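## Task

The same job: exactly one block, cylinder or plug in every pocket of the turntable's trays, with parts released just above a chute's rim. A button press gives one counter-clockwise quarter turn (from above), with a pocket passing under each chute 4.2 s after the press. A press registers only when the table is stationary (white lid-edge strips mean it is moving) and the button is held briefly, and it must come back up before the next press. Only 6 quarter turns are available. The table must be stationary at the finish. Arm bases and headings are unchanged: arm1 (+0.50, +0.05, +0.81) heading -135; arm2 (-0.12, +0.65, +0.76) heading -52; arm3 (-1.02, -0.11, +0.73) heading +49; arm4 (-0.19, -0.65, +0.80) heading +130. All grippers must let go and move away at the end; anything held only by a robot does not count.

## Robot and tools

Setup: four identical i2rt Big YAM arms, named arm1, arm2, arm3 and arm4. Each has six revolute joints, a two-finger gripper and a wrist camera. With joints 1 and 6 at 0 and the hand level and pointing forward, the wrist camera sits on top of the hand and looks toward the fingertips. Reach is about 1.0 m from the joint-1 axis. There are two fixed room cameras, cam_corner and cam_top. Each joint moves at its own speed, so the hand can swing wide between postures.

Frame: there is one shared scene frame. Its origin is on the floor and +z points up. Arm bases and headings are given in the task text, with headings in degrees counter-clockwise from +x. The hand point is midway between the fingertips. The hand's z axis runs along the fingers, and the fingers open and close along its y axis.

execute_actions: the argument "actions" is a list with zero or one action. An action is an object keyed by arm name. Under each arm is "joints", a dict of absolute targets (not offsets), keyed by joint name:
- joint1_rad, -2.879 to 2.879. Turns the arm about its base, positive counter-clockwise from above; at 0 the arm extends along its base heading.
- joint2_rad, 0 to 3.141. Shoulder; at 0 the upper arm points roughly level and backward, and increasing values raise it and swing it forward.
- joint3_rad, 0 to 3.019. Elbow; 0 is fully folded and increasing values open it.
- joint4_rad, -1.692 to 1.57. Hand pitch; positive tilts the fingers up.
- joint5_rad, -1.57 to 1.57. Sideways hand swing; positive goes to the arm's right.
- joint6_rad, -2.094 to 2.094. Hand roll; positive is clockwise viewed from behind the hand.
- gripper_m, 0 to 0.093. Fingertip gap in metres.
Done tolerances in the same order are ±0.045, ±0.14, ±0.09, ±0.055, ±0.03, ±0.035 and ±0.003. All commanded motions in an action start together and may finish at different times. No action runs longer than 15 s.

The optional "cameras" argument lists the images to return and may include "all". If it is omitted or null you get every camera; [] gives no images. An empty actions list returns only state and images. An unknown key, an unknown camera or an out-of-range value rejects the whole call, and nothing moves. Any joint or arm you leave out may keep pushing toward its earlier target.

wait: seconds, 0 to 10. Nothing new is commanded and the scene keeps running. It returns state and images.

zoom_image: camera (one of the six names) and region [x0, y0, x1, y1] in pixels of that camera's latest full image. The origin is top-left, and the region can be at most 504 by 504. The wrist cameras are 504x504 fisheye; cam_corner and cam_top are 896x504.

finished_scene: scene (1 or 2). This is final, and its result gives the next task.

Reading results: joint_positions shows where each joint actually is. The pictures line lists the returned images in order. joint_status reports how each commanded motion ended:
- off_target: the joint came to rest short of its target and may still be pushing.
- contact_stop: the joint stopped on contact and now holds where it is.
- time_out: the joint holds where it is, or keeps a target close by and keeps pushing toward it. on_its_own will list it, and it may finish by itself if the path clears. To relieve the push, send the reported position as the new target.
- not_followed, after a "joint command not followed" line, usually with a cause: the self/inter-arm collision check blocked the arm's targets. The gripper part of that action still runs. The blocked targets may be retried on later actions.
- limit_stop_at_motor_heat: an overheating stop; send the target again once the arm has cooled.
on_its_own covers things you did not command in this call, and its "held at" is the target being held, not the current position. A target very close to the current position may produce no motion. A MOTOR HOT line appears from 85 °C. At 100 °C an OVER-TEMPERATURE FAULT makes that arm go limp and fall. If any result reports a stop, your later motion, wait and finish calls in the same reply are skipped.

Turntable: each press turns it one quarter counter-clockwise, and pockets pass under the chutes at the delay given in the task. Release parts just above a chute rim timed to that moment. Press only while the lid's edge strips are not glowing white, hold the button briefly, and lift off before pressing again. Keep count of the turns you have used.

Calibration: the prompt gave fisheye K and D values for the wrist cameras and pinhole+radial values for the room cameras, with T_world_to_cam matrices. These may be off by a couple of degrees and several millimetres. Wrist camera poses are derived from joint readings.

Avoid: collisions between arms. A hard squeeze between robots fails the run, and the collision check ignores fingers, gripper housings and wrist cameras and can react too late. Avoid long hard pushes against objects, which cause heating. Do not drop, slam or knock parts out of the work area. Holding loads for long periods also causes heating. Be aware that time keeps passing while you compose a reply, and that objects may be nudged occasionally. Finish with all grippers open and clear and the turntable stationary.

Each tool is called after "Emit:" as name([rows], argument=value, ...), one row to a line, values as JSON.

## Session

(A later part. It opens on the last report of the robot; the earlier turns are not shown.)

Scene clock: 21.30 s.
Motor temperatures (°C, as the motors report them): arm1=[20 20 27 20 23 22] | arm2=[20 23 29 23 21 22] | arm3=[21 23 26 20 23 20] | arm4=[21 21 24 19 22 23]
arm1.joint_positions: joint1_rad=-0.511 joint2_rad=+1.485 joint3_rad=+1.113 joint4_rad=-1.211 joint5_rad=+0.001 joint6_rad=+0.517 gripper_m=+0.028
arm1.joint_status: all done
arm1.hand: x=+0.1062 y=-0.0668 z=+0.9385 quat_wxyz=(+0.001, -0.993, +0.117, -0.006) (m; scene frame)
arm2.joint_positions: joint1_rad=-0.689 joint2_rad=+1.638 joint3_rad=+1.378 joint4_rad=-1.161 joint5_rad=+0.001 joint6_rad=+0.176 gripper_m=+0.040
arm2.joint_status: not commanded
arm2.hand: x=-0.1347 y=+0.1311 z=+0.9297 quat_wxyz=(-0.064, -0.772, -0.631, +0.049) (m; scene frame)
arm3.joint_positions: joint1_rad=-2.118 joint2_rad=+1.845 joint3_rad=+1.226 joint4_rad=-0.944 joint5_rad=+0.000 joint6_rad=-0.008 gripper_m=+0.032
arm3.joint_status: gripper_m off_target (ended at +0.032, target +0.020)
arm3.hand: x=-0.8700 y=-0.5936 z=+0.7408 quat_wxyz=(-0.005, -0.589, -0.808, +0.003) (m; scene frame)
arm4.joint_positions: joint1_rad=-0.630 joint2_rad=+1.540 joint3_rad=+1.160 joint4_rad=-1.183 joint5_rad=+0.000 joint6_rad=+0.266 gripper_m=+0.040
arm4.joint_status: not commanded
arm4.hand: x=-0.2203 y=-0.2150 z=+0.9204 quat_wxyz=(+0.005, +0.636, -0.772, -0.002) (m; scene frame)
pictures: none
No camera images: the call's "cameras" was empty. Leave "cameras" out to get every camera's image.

Emit:
wait(seconds=1.72)

Emit:
execute_actions([
  {"arm1":{"joints":{"gripper_m":0.042}},"arm2":{"joints":{"gripper_m":0.054}},"arm4":{"joints":{"gripper_m":0.054}},"arm3":{"joints":{"joint2_rad":1.0,"joint3_rad":0.85,"joint4_rad":-1.45}}},
], cameras=["cam_top"])

Scene clock: 23.13 s.
Motor temperatures (°C, as the motors report them): arm1=[20 20 27 20 23 22] | arm2=[20 23 29 23 21 22] | arm3=[21 23 26 20 23 20] | arm4=[21 21 25 19 22 23]
arm1.joint_positions: joint1_rad=-0.511 joint2_rad=+1.485 joint3_rad=+1.113 joint4_rad=-1.211 joint5_rad=+0.001 joint6_rad=+0.517 gripper_m=+0.028
arm1.joint_status: all done
arm1.hand: x=+0.1062 y=-0.0668 z=+0.9385 quat_wxyz=(+0.001, -0.993, +0.117, -0.006) (m; scene frame)
arm2.joint_positions: joint1_rad=-0.689 joint2_rad=+1.638 joint3_rad=+1.378 joint4_rad=-1.161 joint5_rad=+0.001 joint6_rad=+0.176 gripper_m=+0.040
arm2.joint_status: not commanded
arm2.hand: x=-0.1347 y=+0.1311 z=+0.9297 quat_wxyz=(-0.064, -0.772, -0.631, +0.049) (m; scene frame)
arm3.joint_positions: joint1_rad=-2.118 joint2_rad=+1.845 joint3_rad=+1.226 joint4_rad=-0.944 joint5_rad=+0.000 joint6_rad=-0.008 gripper_m=+0.032
arm3.joint_status: gripper_m off_target (ended at +0.032, target +0.020)
arm3.hand: x=-0.8700 y=-0.5936 z=+0.7408 quat_wxyz=(-0.005, -0.589, -0.808, +0.003) (m; scene frame)
arm4.joint_positions: joint1_rad=-0.630 joint2_rad=+1.540 joint3_rad=+1.160 joint4_rad=-1.183 joint5_rad=+0.000 joint6_rad=+0.266 gripper_m=+0.040
arm4.joint_status: not commanded
arm4.hand: x=-0.2203 y=-0.2150 z=+0.9204 quat_wxyz=(+0.005, +0.636, -0.772, -0.002) (m; scene frame)
wait: 1.73 s; at rest by 0.17 s
pictures: arm1_cam_wrist, arm2_cam_wrist, arm3_cam_wrist, arm4_cam_wrist, cam_corner, cam_top
camera_calibration (this result's frames):
arm1_cam_wrist: T_world_to_cam=[[0.220407, 0.975348, -0.0108569, 0.0488764], [0.781539, -0.169928, 0.600268, -0.651384], [0.583625, -0.140788, -0.799725, 0.807594], [0, 0, 0, 1]] pos_world=[0.026977, -0.0446604, 1.03739]
arm2_cam_wrist: T_world_to_cam=[[-0.982558, 0.18312, -0.0323608, -0.124487], [0.151214, 0.888078, 0.43411, -0.491089], [0.108233, 0.421645, -0.900278, 0.9232], [0, 0, 0, 1]] pos_world=[-0.147977, 0.0696585, 1.0403]
arm3_cam_wrist: T_world_to_cam=[[-0.954665, -0.297154, 0.0177458, -1.02042], [-0.23439, 0.787098, 0.570559, -0.15421], [-0.183512, 0.540534, -0.821065, 0.893255], [0, 0, 0, 1]] pos_world=[-0.846384, -0.664678, 0.839514]
arm4_cam_wrist: T_world_to_cam=[[0.980142, -0.197931, -0.0120133, 0.183013], [-0.152679, -0.79194, 0.591202, -0.742168], [-0.126531, -0.577628, -0.806434, 0.714049], [0, 0, 0, 1]] pos_world=[-0.202343, -0.139074, 1.0168]
Images, in order (width x height): arm1_cam_wrist 504x504, arm2_cam_wrist 504x504, arm3_cam_wrist 504x504, arm4_cam_wrist 504x504, cam_corner 896x504, cam_top 896x504.

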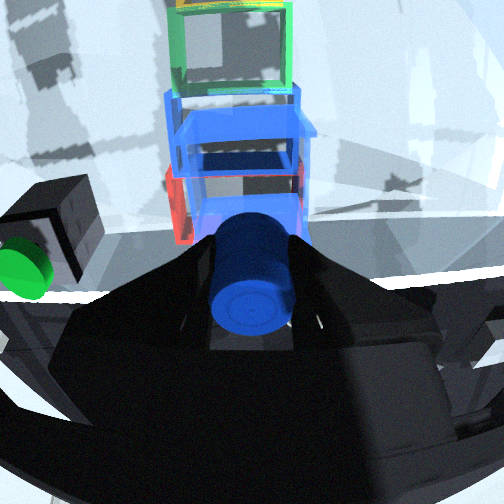

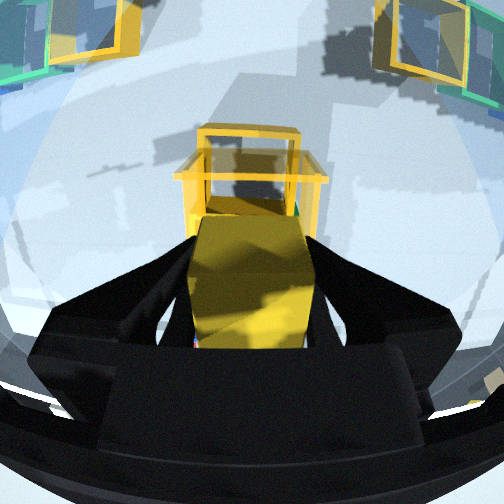

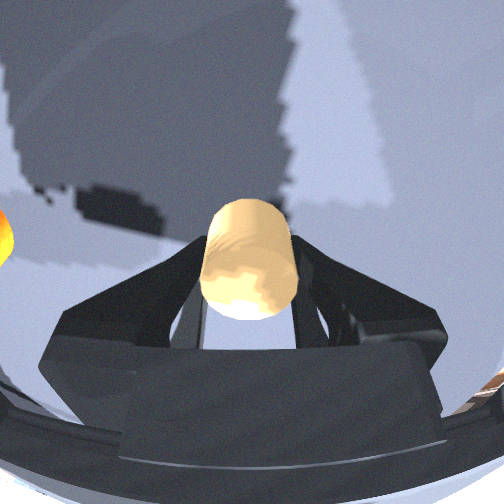

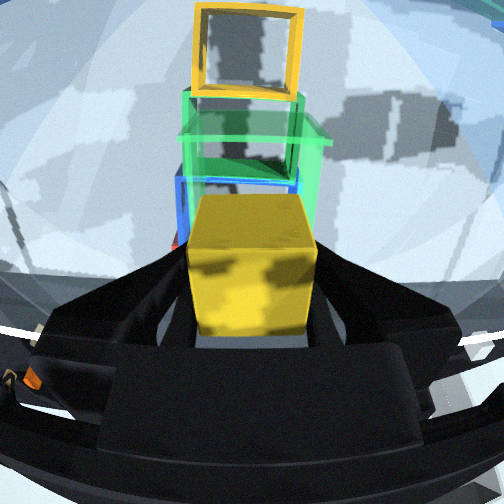

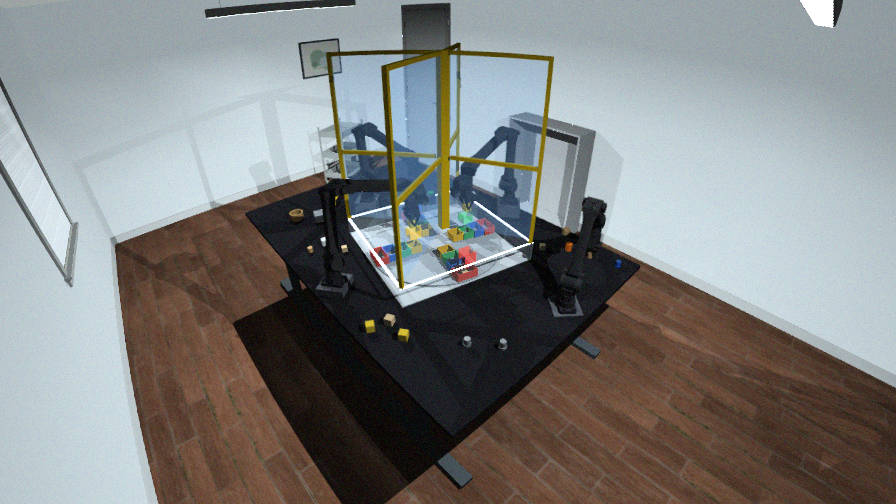

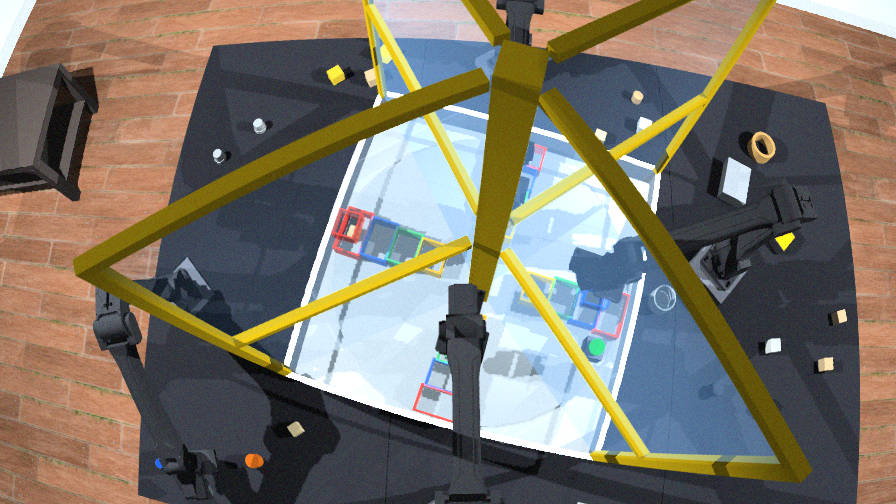

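Scene clock: 24.57 s.
Motor temperatures (°C, as the motors report them): arm1=[20 20 27 20 23 22] | arm2=[20 23 29 23 21 22] | arm3=[21 23 26 20 23 20] | arm4=[21 21 25 19 22 23]
arm1.joint_positions: joint1_rad=-0.511 joint2_rad=+1.485 joint3_rad=+1.113 joint4_rad=-1.211 joint5_rad=+0.001 joint6_rad=+0.517 gripper_m=+0.042
arm1.joint_status: all done
arm1.hand: x=+0.1062 y=-0.0668 z=+0.9385 quat_wxyz=(+0.001, -0.993, +0.117, -0.006) (m; scene frame)
arm2.joint_positions: joint1_rad=-0.689 joint2_rad=+1.638 joint3_rad=+1.378 joint4_rad=-1.161 joint5_rad=+0.001 joint6_rad=+0.176 gripper_m=+0.054
arm2.joint_status: all done
arm2.hand: x=-0.1347 y=+0.1311 z=+0.9297 quat_wxyz=(-0.064, -0.772, -0.631, +0.049) (m; scene frame)
arm3.joint_positions: joint1_rad=-2.118 joint2_rad=+0.997 joint3_rad=+0.860 joint4_rad=-1.443 joint5_rad=+0.000 joint6_rad=-0.008 gripper_m=+0.032
arm3.joint_status: all done
arm3.hand: x=-0.9460 y=-0.3514 z=+0.9182 quat_wxyz=(+0.002, -0.589, -0.808, -0.002) (m; scene frame)
arm4.joint_positions: joint1_rad=-0.630 joint2_rad=+1.540 joint3_rad=+1.160 joint4_rad=-1.183 joint5_rad=+0.000 joint6_rad=+0.266 gripper_m=+0.054
arm4.joint_status: all done
arm4.hand: x=-0.2203 y=-0.2150 z=+0.9204 quat_wxyz=(+0.005, +0.636, -0.772, -0.002) (m; scene frame)
pictures: cam_top
Images, in order (width x height): cam_top 896x504.

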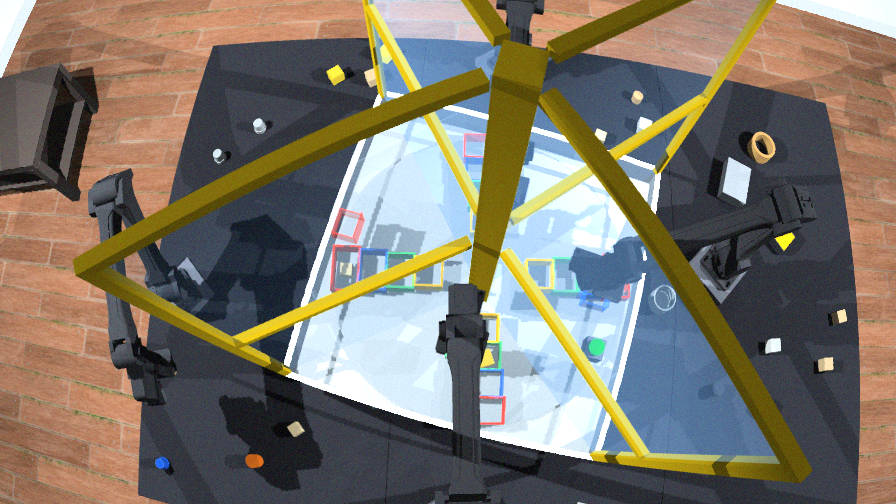

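Emit:
execute_actions([
  {"arm1":{"joints":{"joint1_rad":0.86,"joint2_rad":1.366,"joint3_rad":0.885,"joint4_rad":-1.075,"joint6_rad":0.0,"gripper_m":0.075}},"arm2":{"joints":{"joint1_rad":0.27,"joint2_rad":1.247,"joint3_rad":0.954,"joint4_rad":-1.235,"joint6_rad":0.0,"gripper_m":0.075}},"arm4":{"joints":{"joint1_rad":0.49,"joint2_rad":1.468,"joint3_rad":1.047,"joint4_rad":-1.14,"joint6_rad":0.0,"gripper_m":0.075}},"arm3":{"joints":{"joint1_rad":-0.75,"joint6_rad":0.54}}},
], cameras=["arm1_cam_wrist","arm2_cam_wrist","arm4_cam_wrist","cam_top"])

Scene clock: 27.47 s.
Motor temperatures (°C, as the motors report them): arm1=[20 20 27 20 23 22] | arm2=[20 23 29 23 21 22] | arm3=[21 23 26 20 23 20] | arm4=[21 21 25 19 22 23]
arm1.joint_positions: joint1_rad=+0.861 joint2_rad=+1.369 joint3_rad=+0.883 joint4_rad=-1.084 joint5_rad=+0.000 joint6_rad=+0.015 gripper_m=+0.075
arm1.joint_status: all done
arm1.hand: x=+0.5283 y=-0.3026 z=+0.9016 quat_wxyz=(-0.002, -0.683, -0.730, +0.002) (m; scene frame)
arm2.joint_positions: joint1_rad=+0.272 joint2_rad=+1.243 joint3_rad=+0.964 joint4_rad=-1.227 joint5_rad=+0.000 joint6_rad=+0.015 gripper_m=+0.075
arm2.joint_status: all done
arm2.hand: x=+0.1581 y=+0.4459 z=+0.9271 quat_wxyz=(-0.037, -0.318, -0.947, +0.013) (m; scene frame)
arm3.joint_positions: joint1_rad=-0.752 joint2_rad=+0.997 joint3_rad=+0.860 joint4_rad=-1.443 joint5_rad=+0.000 joint6_rad=+0.529 gripper_m=+0.032
arm3.joint_status: all done
arm3.hand: x=-0.7719 y=-0.0891 z=+0.9177 quat_wxyz=(+0.004, -0.213, -0.977, +0.003) (m; scene frame)
arm4.joint_positions: joint1_rad=+0.493 joint2_rad=+1.484 joint3_rad=+1.047 joint4_rad=-1.144 joint5_rad=+0.000 joint6_rad=+0.009 gripper_m=+0.075
arm4.joint_status: all done
arm4.hand: x=-0.5609 y=-0.5023 z=+0.9093 quat_wxyz=(+0.008, +0.982, -0.190, +0.002) (m; scene frame)
pictures: arm1_cam_wrist, arm2_cam_wrist, arm4_cam_wrist, cam_top
camera_calibration (this result's frames):
arm1_cam_wrist: T_world_to_cam=[[-0.996738, -0.0797054, -0.0126536, 0.510838], [-0.0719437, 0.806517, 0.586817, -0.240766], [-0.0365671, 0.585814, -0.80962, 1.05499], [0, 0, 0, 1]] pos_world=[0.530427, -0.383127, 1.00189]
arm2_cam_wrist: T_world_to_cam=[[-0.592471, -0.805572, 0.00558735, 0.449411], [-0.69455, 0.514307, 0.503079, -0.577329], [-0.40814, 0.294179, -0.864222, 0.861484], [0, 0, 0, 1]] pos_world=[0.216885, 0.405527, 1.03244]
arm4_cam_wrist: T_world_to_cam=[[0.379932, 0.924859, -0.0169555, 0.691694], [0.749218, -0.296925, 0.592037, -0.261481], [0.542516, -0.237637, -0.805732, 1.04148], [0, 0, 0, 1]] pos_world=[-0.631909, -0.469866, 1.00569]
Images, in order (width x height): arm1_cam_wrist 504x504, arm2_cam_wrist 504x504, arm4_cam_wrist 504x504, cam_top 896x504.

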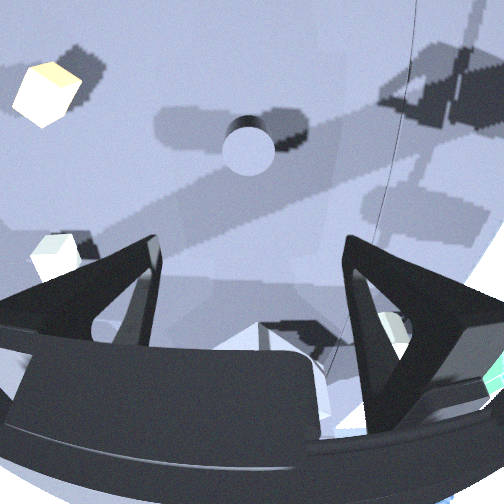

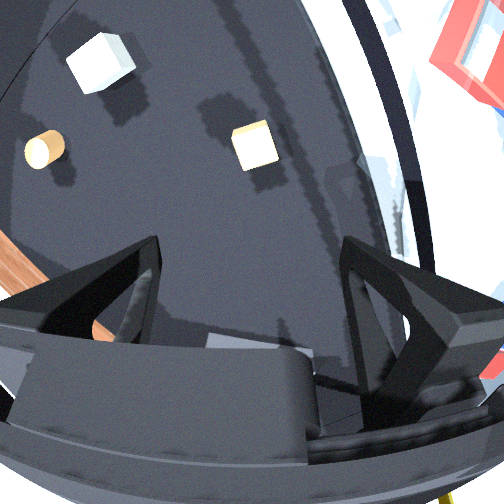

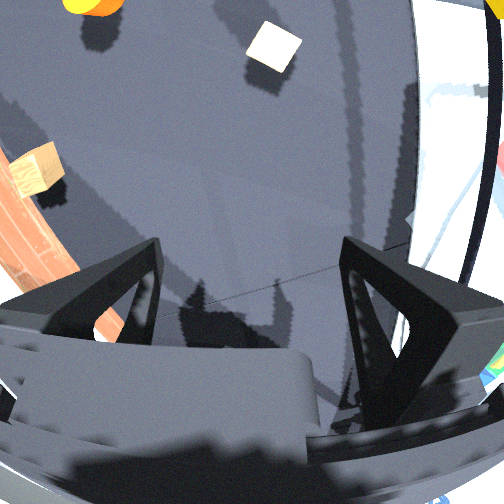

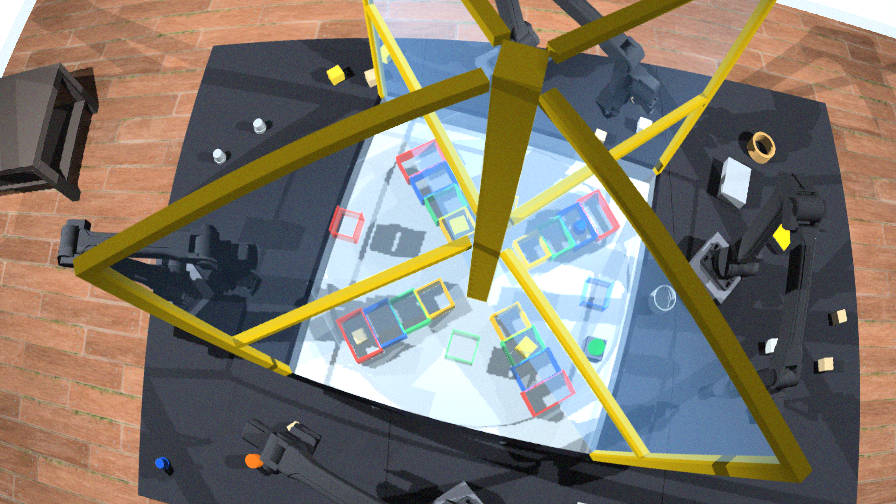

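Emit:
execute_actions([
  {"arm1":{"joints":{"joint2_rad":1.695,"joint3_rad":0.72,"joint4_rad":-0.575}},"arm2":{"joints":{"joint1_rad":0.255,"joint2_rad":1.558,"joint3_rad":0.737,"joint4_rad":-0.68,"joint6_rad":-0.27}},"arm4":{"joints":{"joint1_rad":0.456,"joint2_rad":1.905,"joint3_rad":1.115,"joint4_rad":-0.74,"joint6_rad":0.39}},"arm3":{"joints":{"joint1_rad":-0.50,"joint2_rad":1.45,"joint3_rad":1.37}}},
], cameras=["arm1_cam_wrist","arm2_cam_wrist","arm4_cam_wrist","arm3_cam_wrist"])

Scene clock: 30.17 s.
Motor temperatures (°C, as the motors report them): arm1=[20 20 27 20 23 22] | arm2=[20 23 29 23 21 22] | arm3=[21 23 26 20 23 20] | arm4=[21 21 25 19 22 23]
arm1.joint_positions: joint1_rad=+0.861 joint2_rad=+1.710 joint3_rad=+0.708 joint4_rad=-0.591 joint5_rad=+0.000 joint6_rad=+0.015 gripper_m=+0.075
arm1.joint_status: all done
arm1.hand: x=+0.5277 y=-0.2951 z=+0.7392 quat_wxyz=(+0.007, -0.683, -0.730, -0.006) (m; scene frame)
arm2.joint_positions: joint1_rad=+0.260 joint2_rad=+1.566 joint3_rad=+0.733 joint4_rad=-0.691 joint5_rad=+0.000 joint6_rad=-0.254 gripper_m=+0.075
arm2.joint_status: all done
arm2.hand: x=+0.1647 y=+0.4351 z=+0.7482 quat_wxyz=(-0.027, -0.194, -0.981, +0.015) (m; scene frame)
arm3.joint_positions: joint1_rad=-0.496 joint2_rad=+1.440 joint3_rad=+1.319 joint4_rad=-1.450 joint5_rad=+0.000 joint6_rad=+0.531 gripper_m=+0.032
arm3.joint_status: all done
arm3.hand: x=-0.6272 y=+0.0322 z=+0.9529 quat_wxyz=(-0.001, -0.088, -0.996, +0.001) (m; scene frame)
arm4.joint_positions: joint1_rad=+0.459 joint2_rad=+1.915 joint3_rad=+1.093 joint4_rad=-0.749 joint5_rad=+0.000 joint6_rad=+0.380 gripper_m=+0.075
arm4.joint_status: all done
arm4.hand: x=-0.6250 y=-0.4625 z=+0.7418 quat_wxyz=(+0.007, +0.923, -0.384, -0.002) (m; scene frame)
pictures: arm1_cam_wrist, arm2_cam_wrist, arm3_cam_wrist, arm4_cam_wrist
camera_calibration (this result's frames):
arm1_cam_wrist: T_world_to_cam=[[-0.996762, -0.0794145, -0.0125903, 0.508794], [-0.0708183, 0.792921, 0.605195, -0.169722], [-0.0380782, 0.604127, -0.795978, 0.915234], [0, 0, 0, 1]] pos_world=[0.529978, -0.377936, 0.837626]
arm2_cam_wrist: T_world_to_cam=[[-0.368455, -0.929392, 0.0217245, 0.450556], [-0.789335, 0.325104, 0.520824, -0.392473], [-0.491113, 0.174752, -0.853387, 0.770243], [0, 0, 0, 1]] pos_world=[0.234492, 0.411736, 0.851937]
arm3_cam_wrist: T_world_to_cam=[[-0.184752, -0.982579, 0.0201239, -0.103713], [-0.799496, 0.162172, 0.578365, -1.0526], [-0.571553, 0.0907648, -0.81553, 0.539509], [0, 0, 0, 1]] pos_world=[-0.552357, 0.0198283, 1.05086]
arm4_cam_wrist: T_world_to_cam=[[0.713711, 0.700219, -0.0176309, 0.781578], [0.573718, -0.569961, 0.588211, -0.335576], [0.401827, -0.429927, -0.808515, 0.775878], [0, 0, 0, 1]] pos_world=[-0.677063, -0.404969, 0.838479]
Images, in order (width x height): arm1_cam_wrist 504x504, arm2_cam_wrist 504x504, arm3_cam_wrist 504x504, arm4_cam_wrist 504x504.

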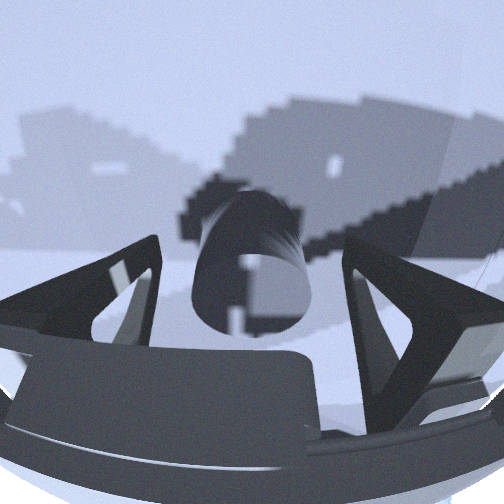

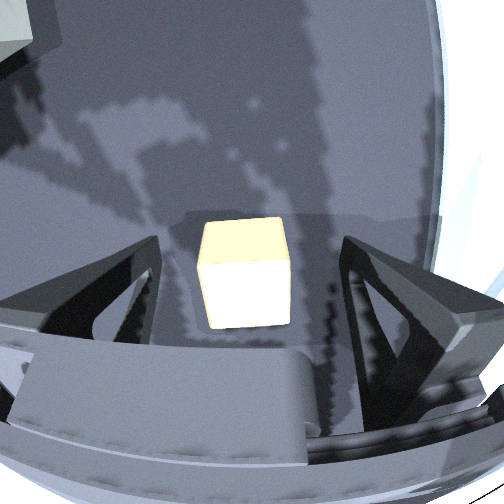

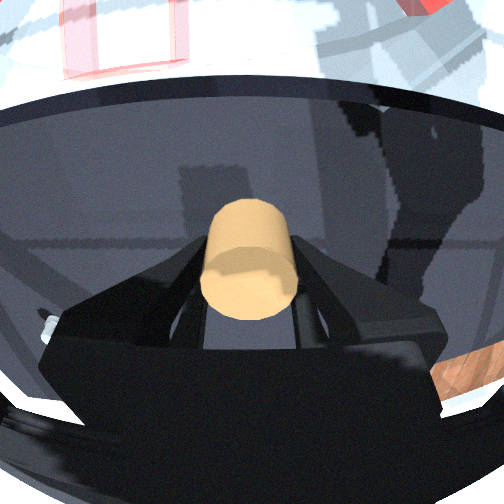

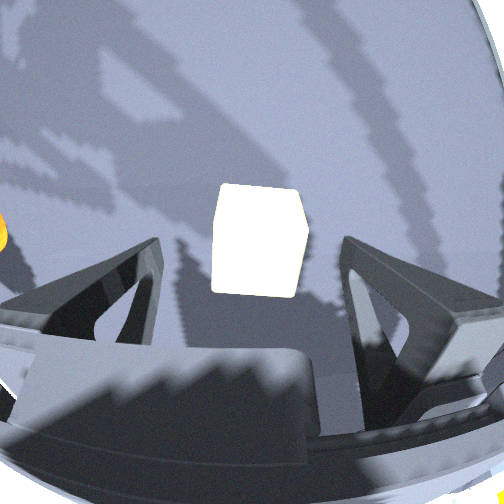

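Emit:
execute_actions([
  {"arm1":{"joints":{"joint4_rad":-0.545,"gripper_m":0.025}},"arm2":{"joints":{"gripper_m":0.02}},"arm4":{"joints":{"joint4_rad":-0.69,"gripper_m":0.02}}},
], cameras=["arm1_cam_wrist","arm4_cam_wrist"])

Scene clock: 31.20 s.
Motor temperatures (°C, as the motors report them): arm1=[20 20 27 20 23 22] | arm2=[20 23 29 23 21 22] | arm3=[21 23 26 20 23 20] | arm4=[21 22 25 19 22 23]
arm1.joint_positions: joint1_rad=+0.861 joint2_rad=+1.710 joint3_rad=+0.708 joint4_rad=-0.566 joint5_rad=+0.000 joint6_rad=+0.015 gripper_m=+0.037
arm1.joint_status: gripper_m off_target (ended at +0.037, target +0.025); the others done
arm1.hand: x=+0.5282 y=-0.3014 z=+0.7392 quat_wxyz=(-0.003, -0.683, -0.730, +0.003) (m; scene frame)
arm2.joint_positions: joint1_rad=+0.260 joint2_rad=+1.566 joint3_rad=+0.733 joint4_rad=-0.691 joint5_rad=+0.000 joint6_rad=-0.255 gripper_m=+0.032
arm2.joint_status: gripper_m off_target (ended at +0.032, target +0.020)
arm2.hand: x=+0.1647 y=+0.4351 z=+0.7482 quat_wxyz=(-0.027, -0.194, -0.981, +0.015) (m; scene frame)
arm3.joint_positions: joint1_rad=-0.496 joint2_rad=+1.440 joint3_rad=+1.319 joint4_rad=-1.450 joint5_rad=+0.000 joint6_rad=+0.531 gripper_m=+0.032
arm3.joint_status: not commanded
arm3.hand: x=-0.6272 y=+0.0322 z=+0.9529 quat_wxyz=(-0.001, -0.088, -0.996, +0.001) (m; scene frame)
arm4.joint_positions: joint1_rad=+0.459 joint2_rad=+1.915 joint3_rad=+1.093 joint4_rad=-0.701 joint5_rad=+0.000 joint6_rad=+0.381 gripper_m=+0.032
arm4.joint_status: gripper_m off_target (ended at +0.032, target +0.020); the others done
arm4.hand: x=-0.6359 y=-0.4578 z=+0.7421 quat_wxyz=(+0.007, +0.923, -0.384, -0.026) (m; scene frame)
pictures: arm1_cam_wrist, arm4_cam_wrist
camera_calibration (this result's frames):
arm1_cam_wrist: T_world_to_cam=[[-0.996705, -0.0801196, -0.0126575, 0.508619], [-0.0723793, 0.808048, 0.584653, -0.144129], [-0.0366143, 0.583643, -0.811185, 0.923303], [0, 0, 0, 1]] pos_world=[0.530317, -0.381666, 0.839672]
arm4_cam_wrist: T_world_to_cam=[[0.71381, 0.699415, -0.0359675, 0.79938], [0.597994, -0.581961, 0.551112, -0.28933], [0.364524, -0.414898, -0.833656, 0.784381], [0, 0, 0, 1]] pos_world=[-0.683513, -0.402039, 0.842109]
Images, in order (width x height): arm1_cam_wrist 504x504, arm4_cam_wrist 504x504.

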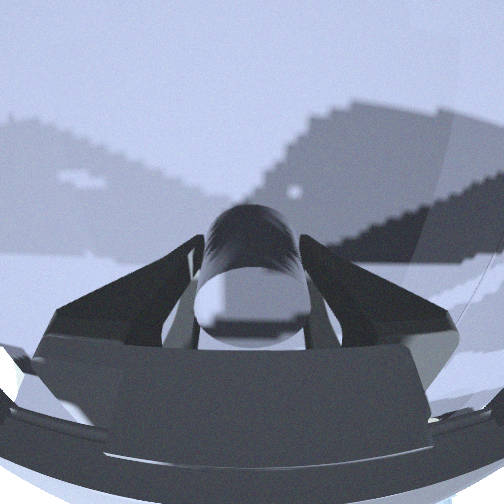

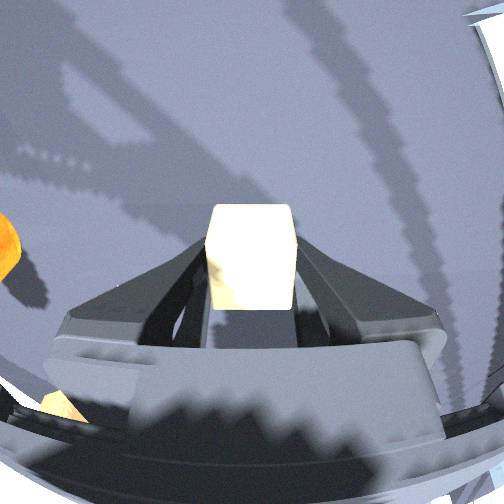

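Emit:
execute_actions([
  {"arm1":{"joints":{"joint1_rad":-0.223,"joint2_rad":1.585,"joint3_rad":1.30,"joint4_rad":-1.20,"joint6_rad":0.53}},"arm2":{"joints":{"joint1_rad":0.08,"joint2_rad":1.25,"joint3_rad":1.0,"joint4_rad":-1.2,"joint6_rad":0.19}},"arm4":{"joints":{"joint2_rad":1.30,"joint3_rad":1.03,"joint4_rad":-1.265,"joint6_rad":0.26}},"arm3":{"joints":{"joint1_rad":-0.51,"joint2_rad":1.75,"joint3_rad":1.75,"joint4_rad":-1.49}}},
], cameras=["arm1_cam_wrist","arm3_cam_wrist"])

Scene clock: 34.23 s.
Motor temperatures (°C, as the motors report them): arm1=[20 20 27 20 23 22] | arm2=[20 23 29 23 21 22] | arm3=[21 23 27 20 23 20] | arm4=[21 22 25 19 22 23]
arm1.joint_positions: joint1_rad=-0.227 joint2_rad=+1.603 joint3_rad=+1.257 joint4_rad=-1.186 joint5_rad=+0.001 joint6_rad=+0.514 gripper_m=+0.037
arm1.joint_status: all done
arm1.hand: x=+0.1022 y=-0.2052 z=+0.9419 quat_wxyz=(-0.012, -0.999, -0.026, +0.017) (m; scene frame)
arm2.joint_positions: joint1_rad=+0.081 joint2_rad=+1.237 joint3_rad=+0.981 joint4_rad=-1.190 joint5_rad=-0.002 joint6_rad=+0.174 gripper_m=+0.032
arm2.joint_status: all done
arm2.hand: x=+0.1237 y=+0.3861 z=+0.9367 quat_wxyz=(-0.066, -0.478, -0.876, +0.021) (m; scene frame)
arm3.joint_positions: joint1_rad=-0.503 joint2_rad=+1.750 joint3_rad=+1.700 joint4_rad=-1.487 joint5_rad=+0.000 joint6_rad=+0.531 gripper_m=+0.032
arm3.joint_status: all done
arm3.hand: x=-0.5070 y=+0.0724 z=+0.9563 quat_wxyz=(-0.016, -0.091, -0.996, -0.006) (m; scene frame)
arm4.joint_positions: joint1_rad=+0.459 joint2_rad=+1.290 joint3_rad=+1.017 joint4_rad=-1.257 joint5_rad=+0.000 joint6_rad=+0.270 gripper_m=+0.032
arm4.joint_status: all done
arm4.hand: x=-0.5185 y=-0.5049 z=+0.9676 quat_wxyz=(+0.006, +0.943, -0.332, -0.023) (m; scene frame)
pictures: arm1_cam_wrist, arm3_cam_wrist
camera_calibration (this result's frames):
arm1_cam_wrist: T_world_to_cam=[[-0.065027, 0.997242, -0.0357798, 0.24193], [0.8237, 0.0738816, 0.562192, -0.592234], [0.563285, 0.00708585, -0.826232, 0.850523], [0, 0, 0, 1]] pos_world=[0.0244682, -0.203534, 1.04434]
arm3_cam_wrist: T_world_to_cam=[[-0.192503, -0.981292, 0.0028196, -0.0295787], [-0.816149, 0.1617, 0.554755, -0.950787], [-0.544833, 0.104491, -0.832009, 0.635675], [0, 0, 0, 1]] pos_world=[-0.435342, 0.0582951, 1.05642]
Images, in order (width x height): arm1_cam_wrist 504x504, arm3_cam_wrist 504x504.

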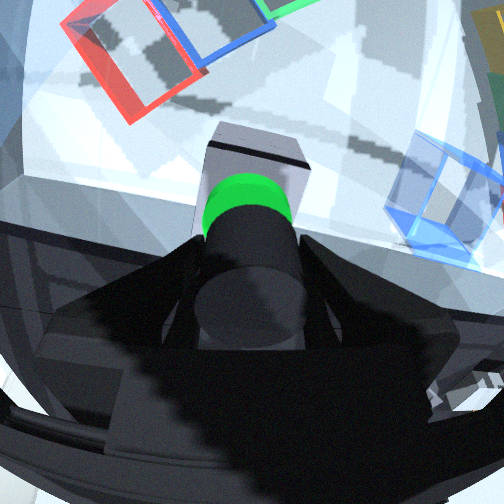

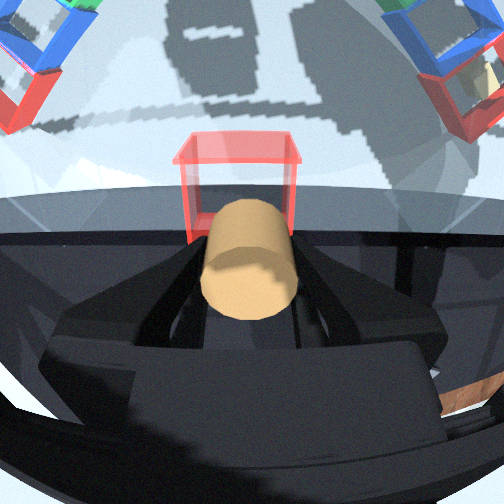

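Emit:
execute_actions(actions=[], cameras=[])

Emit:
execute_actions([
  {"arm1":{"joints":{"joint2_rad":1.69}},"arm2":{"joints":{"joint1_rad":-0.58}},"arm4":{"joints":{"joint1_rad":-0.2}},"arm3":{"joints":{"joint1_rad":-0.475,"joint3_rad":1.632,"joint4_rad":-1.435}}},
], cameras=[])

Emit:
execute_actions([
  {"arm1":{"joints":{"joint1_rad":-0.50,"joint2_rad":1.475,"joint3_rad":1.115,"joint4_rad":-1.212}},"arm2":{"joints":{"joint1_rad":-0.69,"joint2_rad":1.625,"joint3_rad":1.43,"joint4_rad":-1.16}},"arm4":{"joints":{"joint1_rad":-0.63,"joint2_rad":1.53,"joint3_rad":1.20,"joint4_rad":-1.175}}},
], cameras=["arm1_cam_wrist","arm2_cam_wrist","arm3_cam_wrist","arm4_cam_wrist"])

Scene clock: 34.80 s.
Motor temperatures (°C, as the motors report them): arm1=[20 20 27 20 23 22] | arm2=[20 23 29 23 21 22] | arm3=[21 23 27 20 23 20] | arm4=[21 22 25 19 22 23]
arm1.joint_positions: joint1_rad=-0.227 joint2_rad=+1.603 joint3_rad=+1.257 joint4_rad=-1.186 joint5_rad=+0.001 joint6_rad=+0.514 gripper_m=+0.037
arm1.joint_status: all done
arm1.hand: x=+0.1022 y=-0.2052 z=+0.9419 quat_wxyz=(-0.012, -0.999, -0.026, +0.017) (m; scene frame)
arm2.joint_positions: joint1_rad=+0.081 joint2_rad=+1.237 joint3_rad=+0.981 joint4_rad=-1.190 joint5_rad=-0.002 joint6_rad=+0.174 gripper_m=+0.032
arm2.joint_status: all done
arm2.hand: x=+0.1237 y=+0.3861 z=+0.9367 quat_wxyz=(-0.066, -0.478, -0.876, +0.021) (m; scene frame)
arm3.joint_positions: joint1_rad=-0.503 joint2_rad=+1.750 joint3_rad=+1.700 joint4_rad=-1.487 joint5_rad=+0.000 joint6_rad=+0.531 gripper_m=+0.032
arm3.joint_status: all done
arm3.hand: x=-0.5070 y=+0.0724 z=+0.9563 quat_wxyz=(-0.016, -0.091, -0.996, -0.006) (m; scene frame)
arm4.joint_positions: joint1_rad=+0.459 joint2_rad=+1.290 joint3_rad=+1.017 joint4_rad=-1.257 joint5_rad=+0.000 joint6_rad=+0.270 gripper_m=+0.032
arm4.joint_status: all done
arm4.hand: x=-0.5185 y=-0.5049 z=+0.9676 quat_wxyz=(+0.006, +0.943, -0.332, -0.023) (m; scene frame)
pictures: none
No camera images: the call's "cameras" was empty. Leave "cameras" out to get every camera's image.

Scene clock: 36.07 s.
Motor temperatures (°C, as the motors report them): arm1=[20 20 27 20 23 22] | arm2=[20 23 29 23 21 22] | arm3=[21 23 27 20 23 20] | arm4=[21 22 25 19 22 23]
arm1.joint_positions: joint1_rad=-0.227 joint2_rad=+1.644 joint3_rad=+1.274 joint4_rad=-1.200 joint5_rad=+0.001 joint6_rad=+0.514 gripper_m=+0.037
arm1.joint_status: all done
arm1.hand: x=+0.1000 y=-0.2066 z=+0.9295 quat_wxyz=(-0.002, -1.000, -0.026, +0.000) (m; scene frame)
arm2.joint_positions: joint1_rad=-0.582 joint2_rad=+1.237 joint3_rad=+0.981 joint4_rad=-1.190 joint5_rad=+0.000 joint6_rad=+0.176 gripper_m=+0.032
arm2.joint_status: all done
arm2.hand: x=-0.0922 y=+0.2913 z=+0.9357 quat_wxyz=(-0.057, -0.738, -0.672, +0.038) (m; scene frame)
arm3.joint_positions: joint1_rad=-0.477 joint2_rad=+1.747 joint3_rad=+1.634 joint4_rad=-1.444 joint5_rad=+0.000 joint6_rad=+0.531 gripper_m=+0.032
arm3.joint_status: all done
arm3.hand: x=-0.5191 y=+0.0829 z=+0.9325 quat_wxyz=(-0.007, -0.078, -0.997, -0.002) (m; scene frame)
arm4.joint_positions: joint1_rad=-0.201 joint2_rad=+1.290 joint3_rad=+1.017 joint4_rad=-1.257 joint5_rad=+0.000 joint6_rad=+0.268 gripper_m=+0.032
arm4.joint_status: all done
arm4.hand: x=-0.3613 y=-0.3324 z=+0.9641 quat_wxyz=(-0.001, +0.785, -0.619, -0.019) (m; scene frame)
pictures: none
No camera images: the call's "cameras" was empty. Leave "cameras" out to get every camera's image.

Scene clock: 37.40 s.
Motor temperatures (°C, as the motors report them): arm1=[20 20 27 20 23 22] | arm2=[20 23 30 23 21 22] | arm3=[21 23 27 20 23 20] | arm4=[21 22 25 19 22 23]
arm1.joint_positions: joint1_rad=-0.505 joint2_rad=+1.487 joint3_rad=+1.110 joint4_rad=-1.203 joint5_rad=+0.001 joint6_rad=+0.516 gripper_m=+0.037
arm1.joint_status: all done
arm1.hand: x=+0.1058 y=-0.0692 z=+0.9368 quat_wxyz=(+0.000, -0.993, +0.114, -0.004) (m; scene frame)
arm2.joint_positions: joint1_rad=-0.696 joint2_rad=+1.616 joint3_rad=+1.373 joint4_rad=-1.165 joint5_rad=+0.000 joint6_rad=+0.176 gripper_m=+0.032
arm2.joint_status: all done
arm2.hand: x=-0.1383 y=+0.1347 z=+0.9382 quat_wxyz=(-0.069, -0.774, -0.628, +0.053) (m; scene frame)
arm3.joint_positions: joint1_rad=-0.477 joint2_rad=+1.747 joint3_rad=+1.634 joint4_rad=-1.444 joint5_rad=+0.000 joint6_rad=+0.531 gripper_m=+0.032
arm3.joint_status: not commanded
arm3.hand: x=-0.5191 y=+0.0829 z=+0.9325 quat_wxyz=(-0.007, -0.078, -0.997, -0.002) (m; scene frame)
arm4.joint_positions: joint1_rad=-0.637 joint2_rad=+1.526 joint3_rad=+1.152 joint4_rad=-1.182 joint5_rad=-0.001 joint6_rad=+0.257 gripper_m=+0.032
arm4.joint_status: all done
arm4.hand: x=-0.2172 y=-0.2175 z=+0.9233 quat_wxyz=(+0.003, +0.637, -0.771, -0.005) (m; scene frame)
pictures: arm1_cam_wrist, arm2_cam_wrist, arm3_cam_wrist, arm4_cam_wrist
camera_calibration (this result's frames):
arm1_cam_wrist: T_world_to_cam=[[0.214424, 0.976667, -0.0120068, 0.0531432], [0.784393, -0.16486, 0.597954, -0.648322], [0.582023, -0.137634, -0.80144, 0.808056], [0, 0, 0, 1]] pos_world=[0.0268368, -0.0475696, 1.03591]
arm2_cam_wrist: T_world_to_cam=[[-0.981264, 0.189443, -0.0351109, -0.12651], [0.157149, 0.892392, 0.423014, -0.486733], [0.11147, 0.409571, -0.905442, 0.936691], [0, 0, 0, 1]] pos_world=[-0.152063, 0.0746809, 1.04957]
arm3_cam_wrist: T_world_to_cam=[[-0.166523, -0.985951, 0.0130825, -0.0171668], [-0.809697, 0.144302, 0.56883, -0.957545], [-0.562727, 0.0841306, -0.822351, 0.591527], [0, 0, 0, 1]] pos_world=[-0.445312, 0.071485, 1.03135]
arm4_cam_wrist: T_world_to_cam=[[0.980413, -0.196412, -0.0146014, 0.182334], [-0.150824, -0.796396, 0.585666, -0.740875], [-0.12666, -0.571992, -0.810421, 0.720246], [0, 0, 0, 1]] pos_world=[-0.199278, -0.142243, 1.02027]
Images, in order (width x height): arm1_cam_wrist 504x504, arm2_cam_wrist 504x504, arm3_cam_wrist 504x504, arm4_cam_wrist 504x504.

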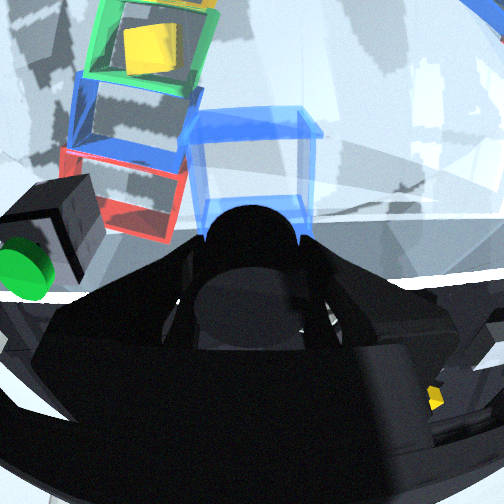

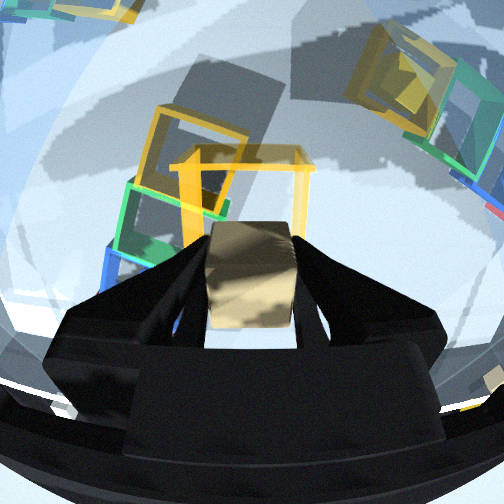

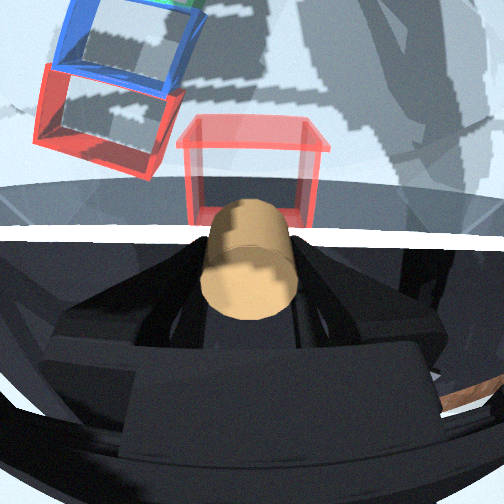

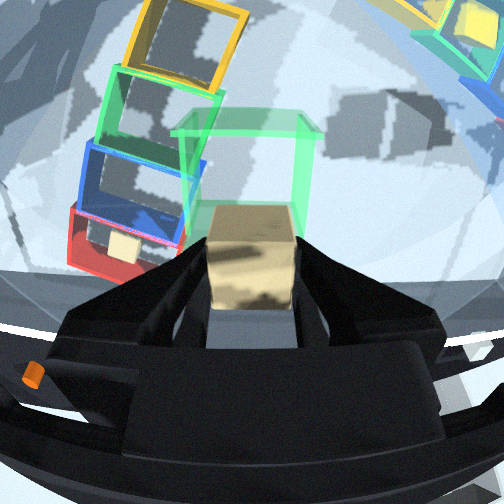

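Emit:
wait(seconds=1.5)

Emit:
execute_actions([
  {"arm1":{"joints":{"gripper_m":0.05}},"arm2":{"joints":{"gripper_m":0.046}},"arm3":{"joints":{"gripper_m":0.046}},"arm4":{"joints":{"gripper_m":0.046}}},
], cameras=["arm1_cam_wrist","arm3_cam_wrist"])

Scene clock: 38.97 s.
Motor temperatures (°C, as the motors report them): arm1=[20 20 27 20 23 22] | arm2=[20 23 30 23 21 22] | arm3=[21 23 27 20 23 20] | arm4=[21 22 26 19 22 23]
arm1.joint_positions: joint1_rad=-0.505 joint2_rad=+1.487 joint3_rad=+1.110 joint4_rad=-1.203 joint5_rad=+0.001 joint6_rad=+0.516 gripper_m=+0.037
arm1.joint_status: all done
arm1.hand: x=+0.1058 y=-0.0692 z=+0.9368 quat_wxyz=(+0.000, -0.993, +0.114, -0.004) (m; scene frame)
arm2.joint_positions: joint1_rad=-0.696 joint2_rad=+1.616 joint3_rad=+1.373 joint4_rad=-1.165 joint5_rad=+0.000 joint6_rad=+0.176 gripper_m=+0.032
arm2.joint_status: all done
arm2.hand: x=-0.1383 y=+0.1347 z=+0.9382 quat_wxyz=(-0.069, -0.774, -0.628, +0.053) (m; scene frame)
arm3.joint_positions: joint1_rad=-0.477 joint2_rad=+1.747 joint3_rad=+1.634 joint4_rad=-1.444 joint5_rad=+0.000 joint6_rad=+0.531 gripper_m=+0.032
arm3.joint_status: not commanded
arm3.hand: x=-0.5191 y=+0.0829 z=+0.9325 quat_wxyz=(-0.007, -0.078, -0.997, -0.002) (m; scene frame)
arm4.joint_positions: joint1_rad=-0.637 joint2_rad=+1.526 joint3_rad=+1.152 joint4_rad=-1.182 joint5_rad=-0.001 joint6_rad=+0.257 gripper_m=+0.032
arm4.joint_status: all done
arm4.hand: x=-0.2172 y=-0.2175 z=+0.9233 quat_wxyz=(+0.003, +0.637, -0.771, -0.005) (m; scene frame)
wait: 1.50 s; at rest by 0.20 s
pictures: arm1_cam_wrist, arm2_cam_wrist, arm3_cam_wrist, arm4_cam_wrist, cam_corner, cam_top
camera_calibration (this result's frames):
arm1_cam_wrist: T_world_to_cam=[[0.214424, 0.976667, -0.0120068, 0.0531432], [0.784393, -0.16486, 0.597954, -0.648322], [0.582023, -0.137634, -0.80144, 0.808056], [0, 0, 0, 1]] pos_world=[0.0268368, -0.0475696, 1.03591]
arm2_cam_wrist: T_world_to_cam=[[-0.981264, 0.189443, -0.0351109, -0.12651], [0.157149, 0.892392, 0.423014, -0.486733], [0.11147, 0.409571, -0.905442, 0.936691], [0, 0, 0, 1]] pos_world=[-0.152063, 0.0746809, 1.04957]
arm3_cam_wrist: T_world_to_cam=[[-0.166523, -0.985951, 0.0130825, -0.0171668], [-0.809697, 0.144302, 0.56883, -0.957545], [-0.562727, 0.0841306, -0.822351, 0.591527], [0, 0, 0, 1]] pos_world=[-0.445312, 0.071485, 1.03135]
arm4_cam_wrist: T_world_to_cam=[[0.980413, -0.196412, -0.0146014, 0.182334], [-0.150824, -0.796396, 0.585666, -0.740875], [-0.12666, -0.571992, -0.810421, 0.720246], [0, 0, 0, 1]] pos_world=[-0.199278, -0.142243, 1.02027]
Images, in order (width x height): arm1_cam_wrist 504x504, arm2_cam_wrist 504x504, arm3_cam_wrist 504x504, arm4_cam_wrist 504x504, cam_corner 896x504, cam_top 896x504.

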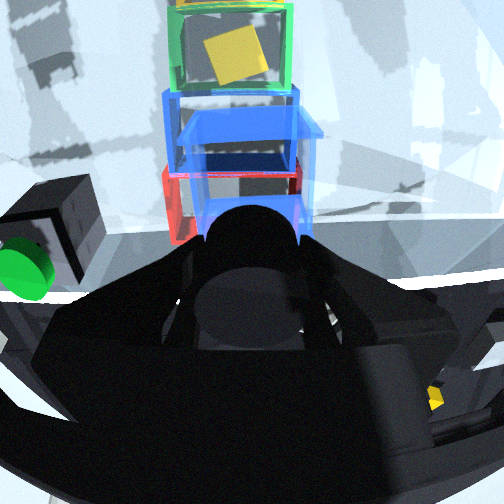

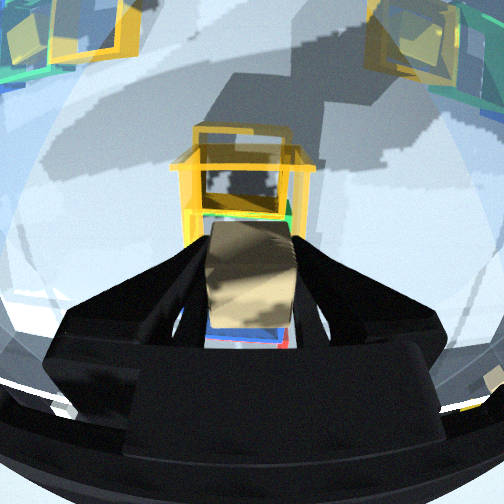

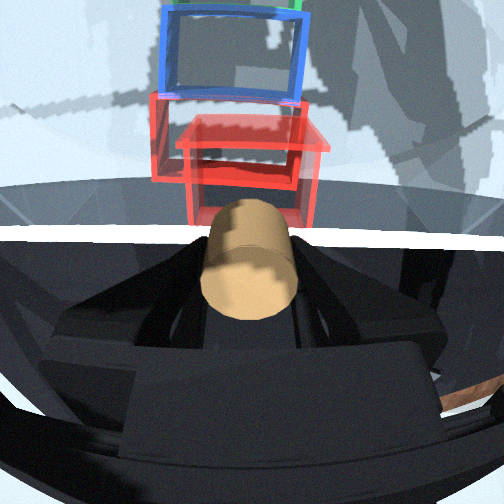

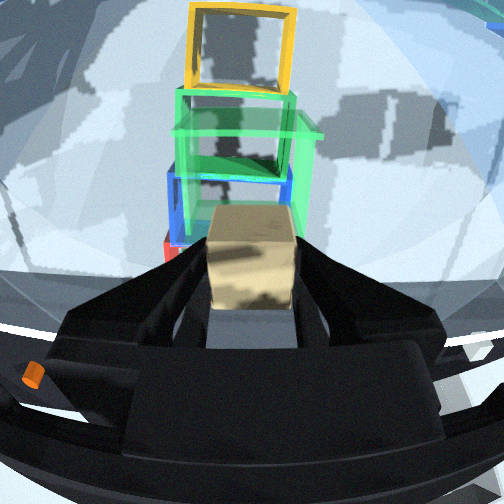

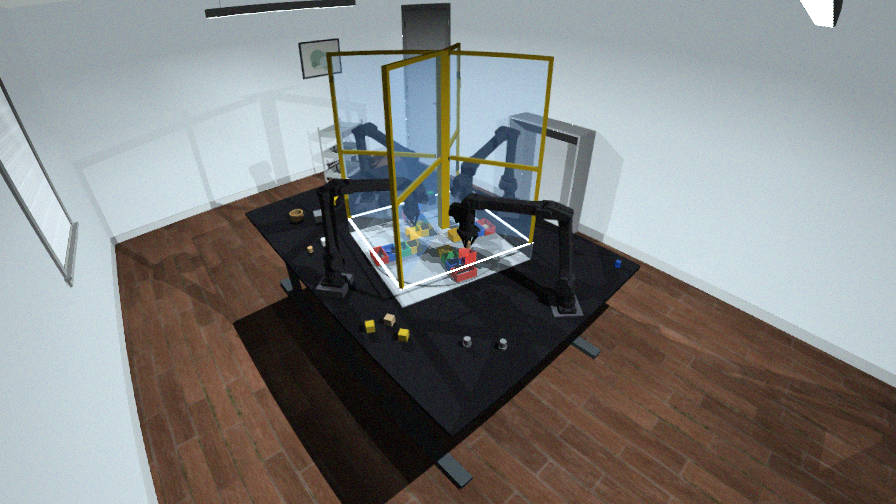

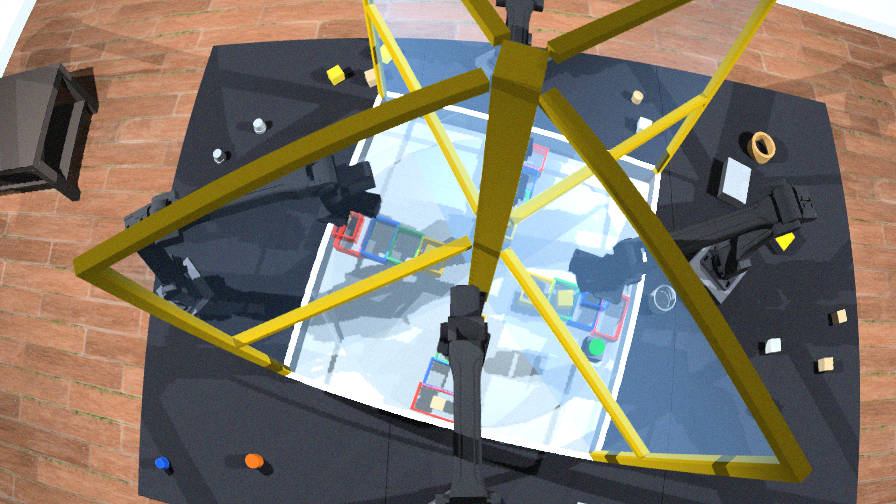

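Scene clock: 39.47 s.
Motor temperatures (°C, as the motors report them): arm1=[20 20 27 20 23 22] | arm2=[20 23 30 23 21 22] | arm3=[21 23 27 20 23 20] | arm4=[21 22 26 19 22 23]
arm1.joint_positions: joint1_rad=-0.505 joint2_rad=+1.487 joint3_rad=+1.110 joint4_rad=-1.203 joint5_rad=+0.001 joint6_rad=+0.516 gripper_m=+0.050
arm1.joint_status: all done
arm1.hand: x=+0.1058 y=-0.0692 z=+0.9368 quat_wxyz=(+0.000, -0.993, +0.114, -0.004) (m; scene frame)
arm2.joint_positions: joint1_rad=-0.696 joint2_rad=+1.616 joint3_rad=+1.373 joint4_rad=-1.165 joint5_rad=+0.000 joint6_rad=+0.176 gripper_m=+0.046
arm2.joint_status: all done
arm2.hand: x=-0.1383 y=+0.1347 z=+0.9382 quat_wxyz=(-0.069, -0.774, -0.628, +0.053) (m; scene frame)
arm3.joint_positions: joint1_rad=-0.477 joint2_rad=+1.747 joint3_rad=+1.634 joint4_rad=-1.444 joint5_rad=+0.000 joint6_rad=+0.531 gripper_m=+0.046
arm3.joint_status: all done
arm3.hand: x=-0.5191 y=+0.0829 z=+0.9325 quat_wxyz=(-0.007, -0.078, -0.997, -0.002) (m; scene frame)
arm4.joint_positions: joint1_rad=-0.637 joint2_rad=+1.526 joint3_rad=+1.152 joint4_rad=-1.182 joint5_rad=-0.001 joint6_rad=+0.257 gripper_m=+0.046
arm4.joint_status: all done
arm4.hand: x=-0.2172 y=-0.2175 z=+0.9233 quat_wxyz=(+0.003, +0.637, -0.771, -0.005) (m; scene frame)
pictures: arm1_cam_wrist, arm3_cam_wrist
camera_calibration (this result's frames):
arm1_cam_wrist: T_world_to_cam=[[0.214424, 0.976667, -0.0120068, 0.0531432], [0.784393, -0.16486, 0.597954, -0.648322], [0.582023, -0.137634, -0.80144, 0.808056], [0, 0, 0, 1]] pos_world=[0.0268368, -0.0475696, 1.03591]
arm3_cam_wrist: T_world_to_cam=[[-0.166523, -0.985951, 0.0130825, -0.0171668], [-0.809697, 0.144302, 0.56883, -0.957545], [-0.562727, 0.0841306, -0.822351, 0.591527], [0, 0, 0, 1]] pos_world=[-0.445312, 0.071485, 1.03135]
Images, in order (width x height): arm1_cam_wrist 504x504, arm3_cam_wrist 504x504.

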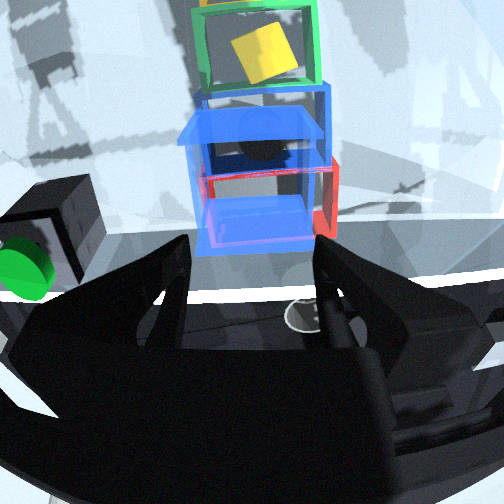

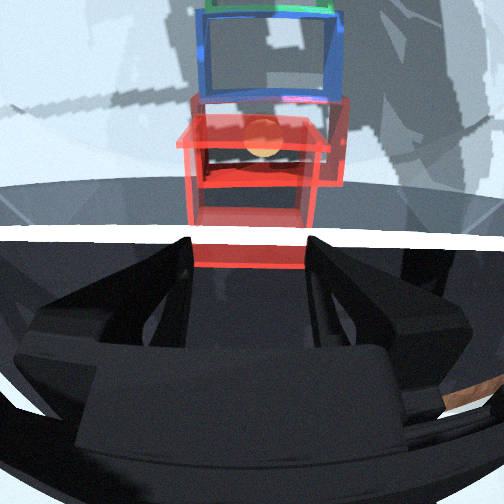

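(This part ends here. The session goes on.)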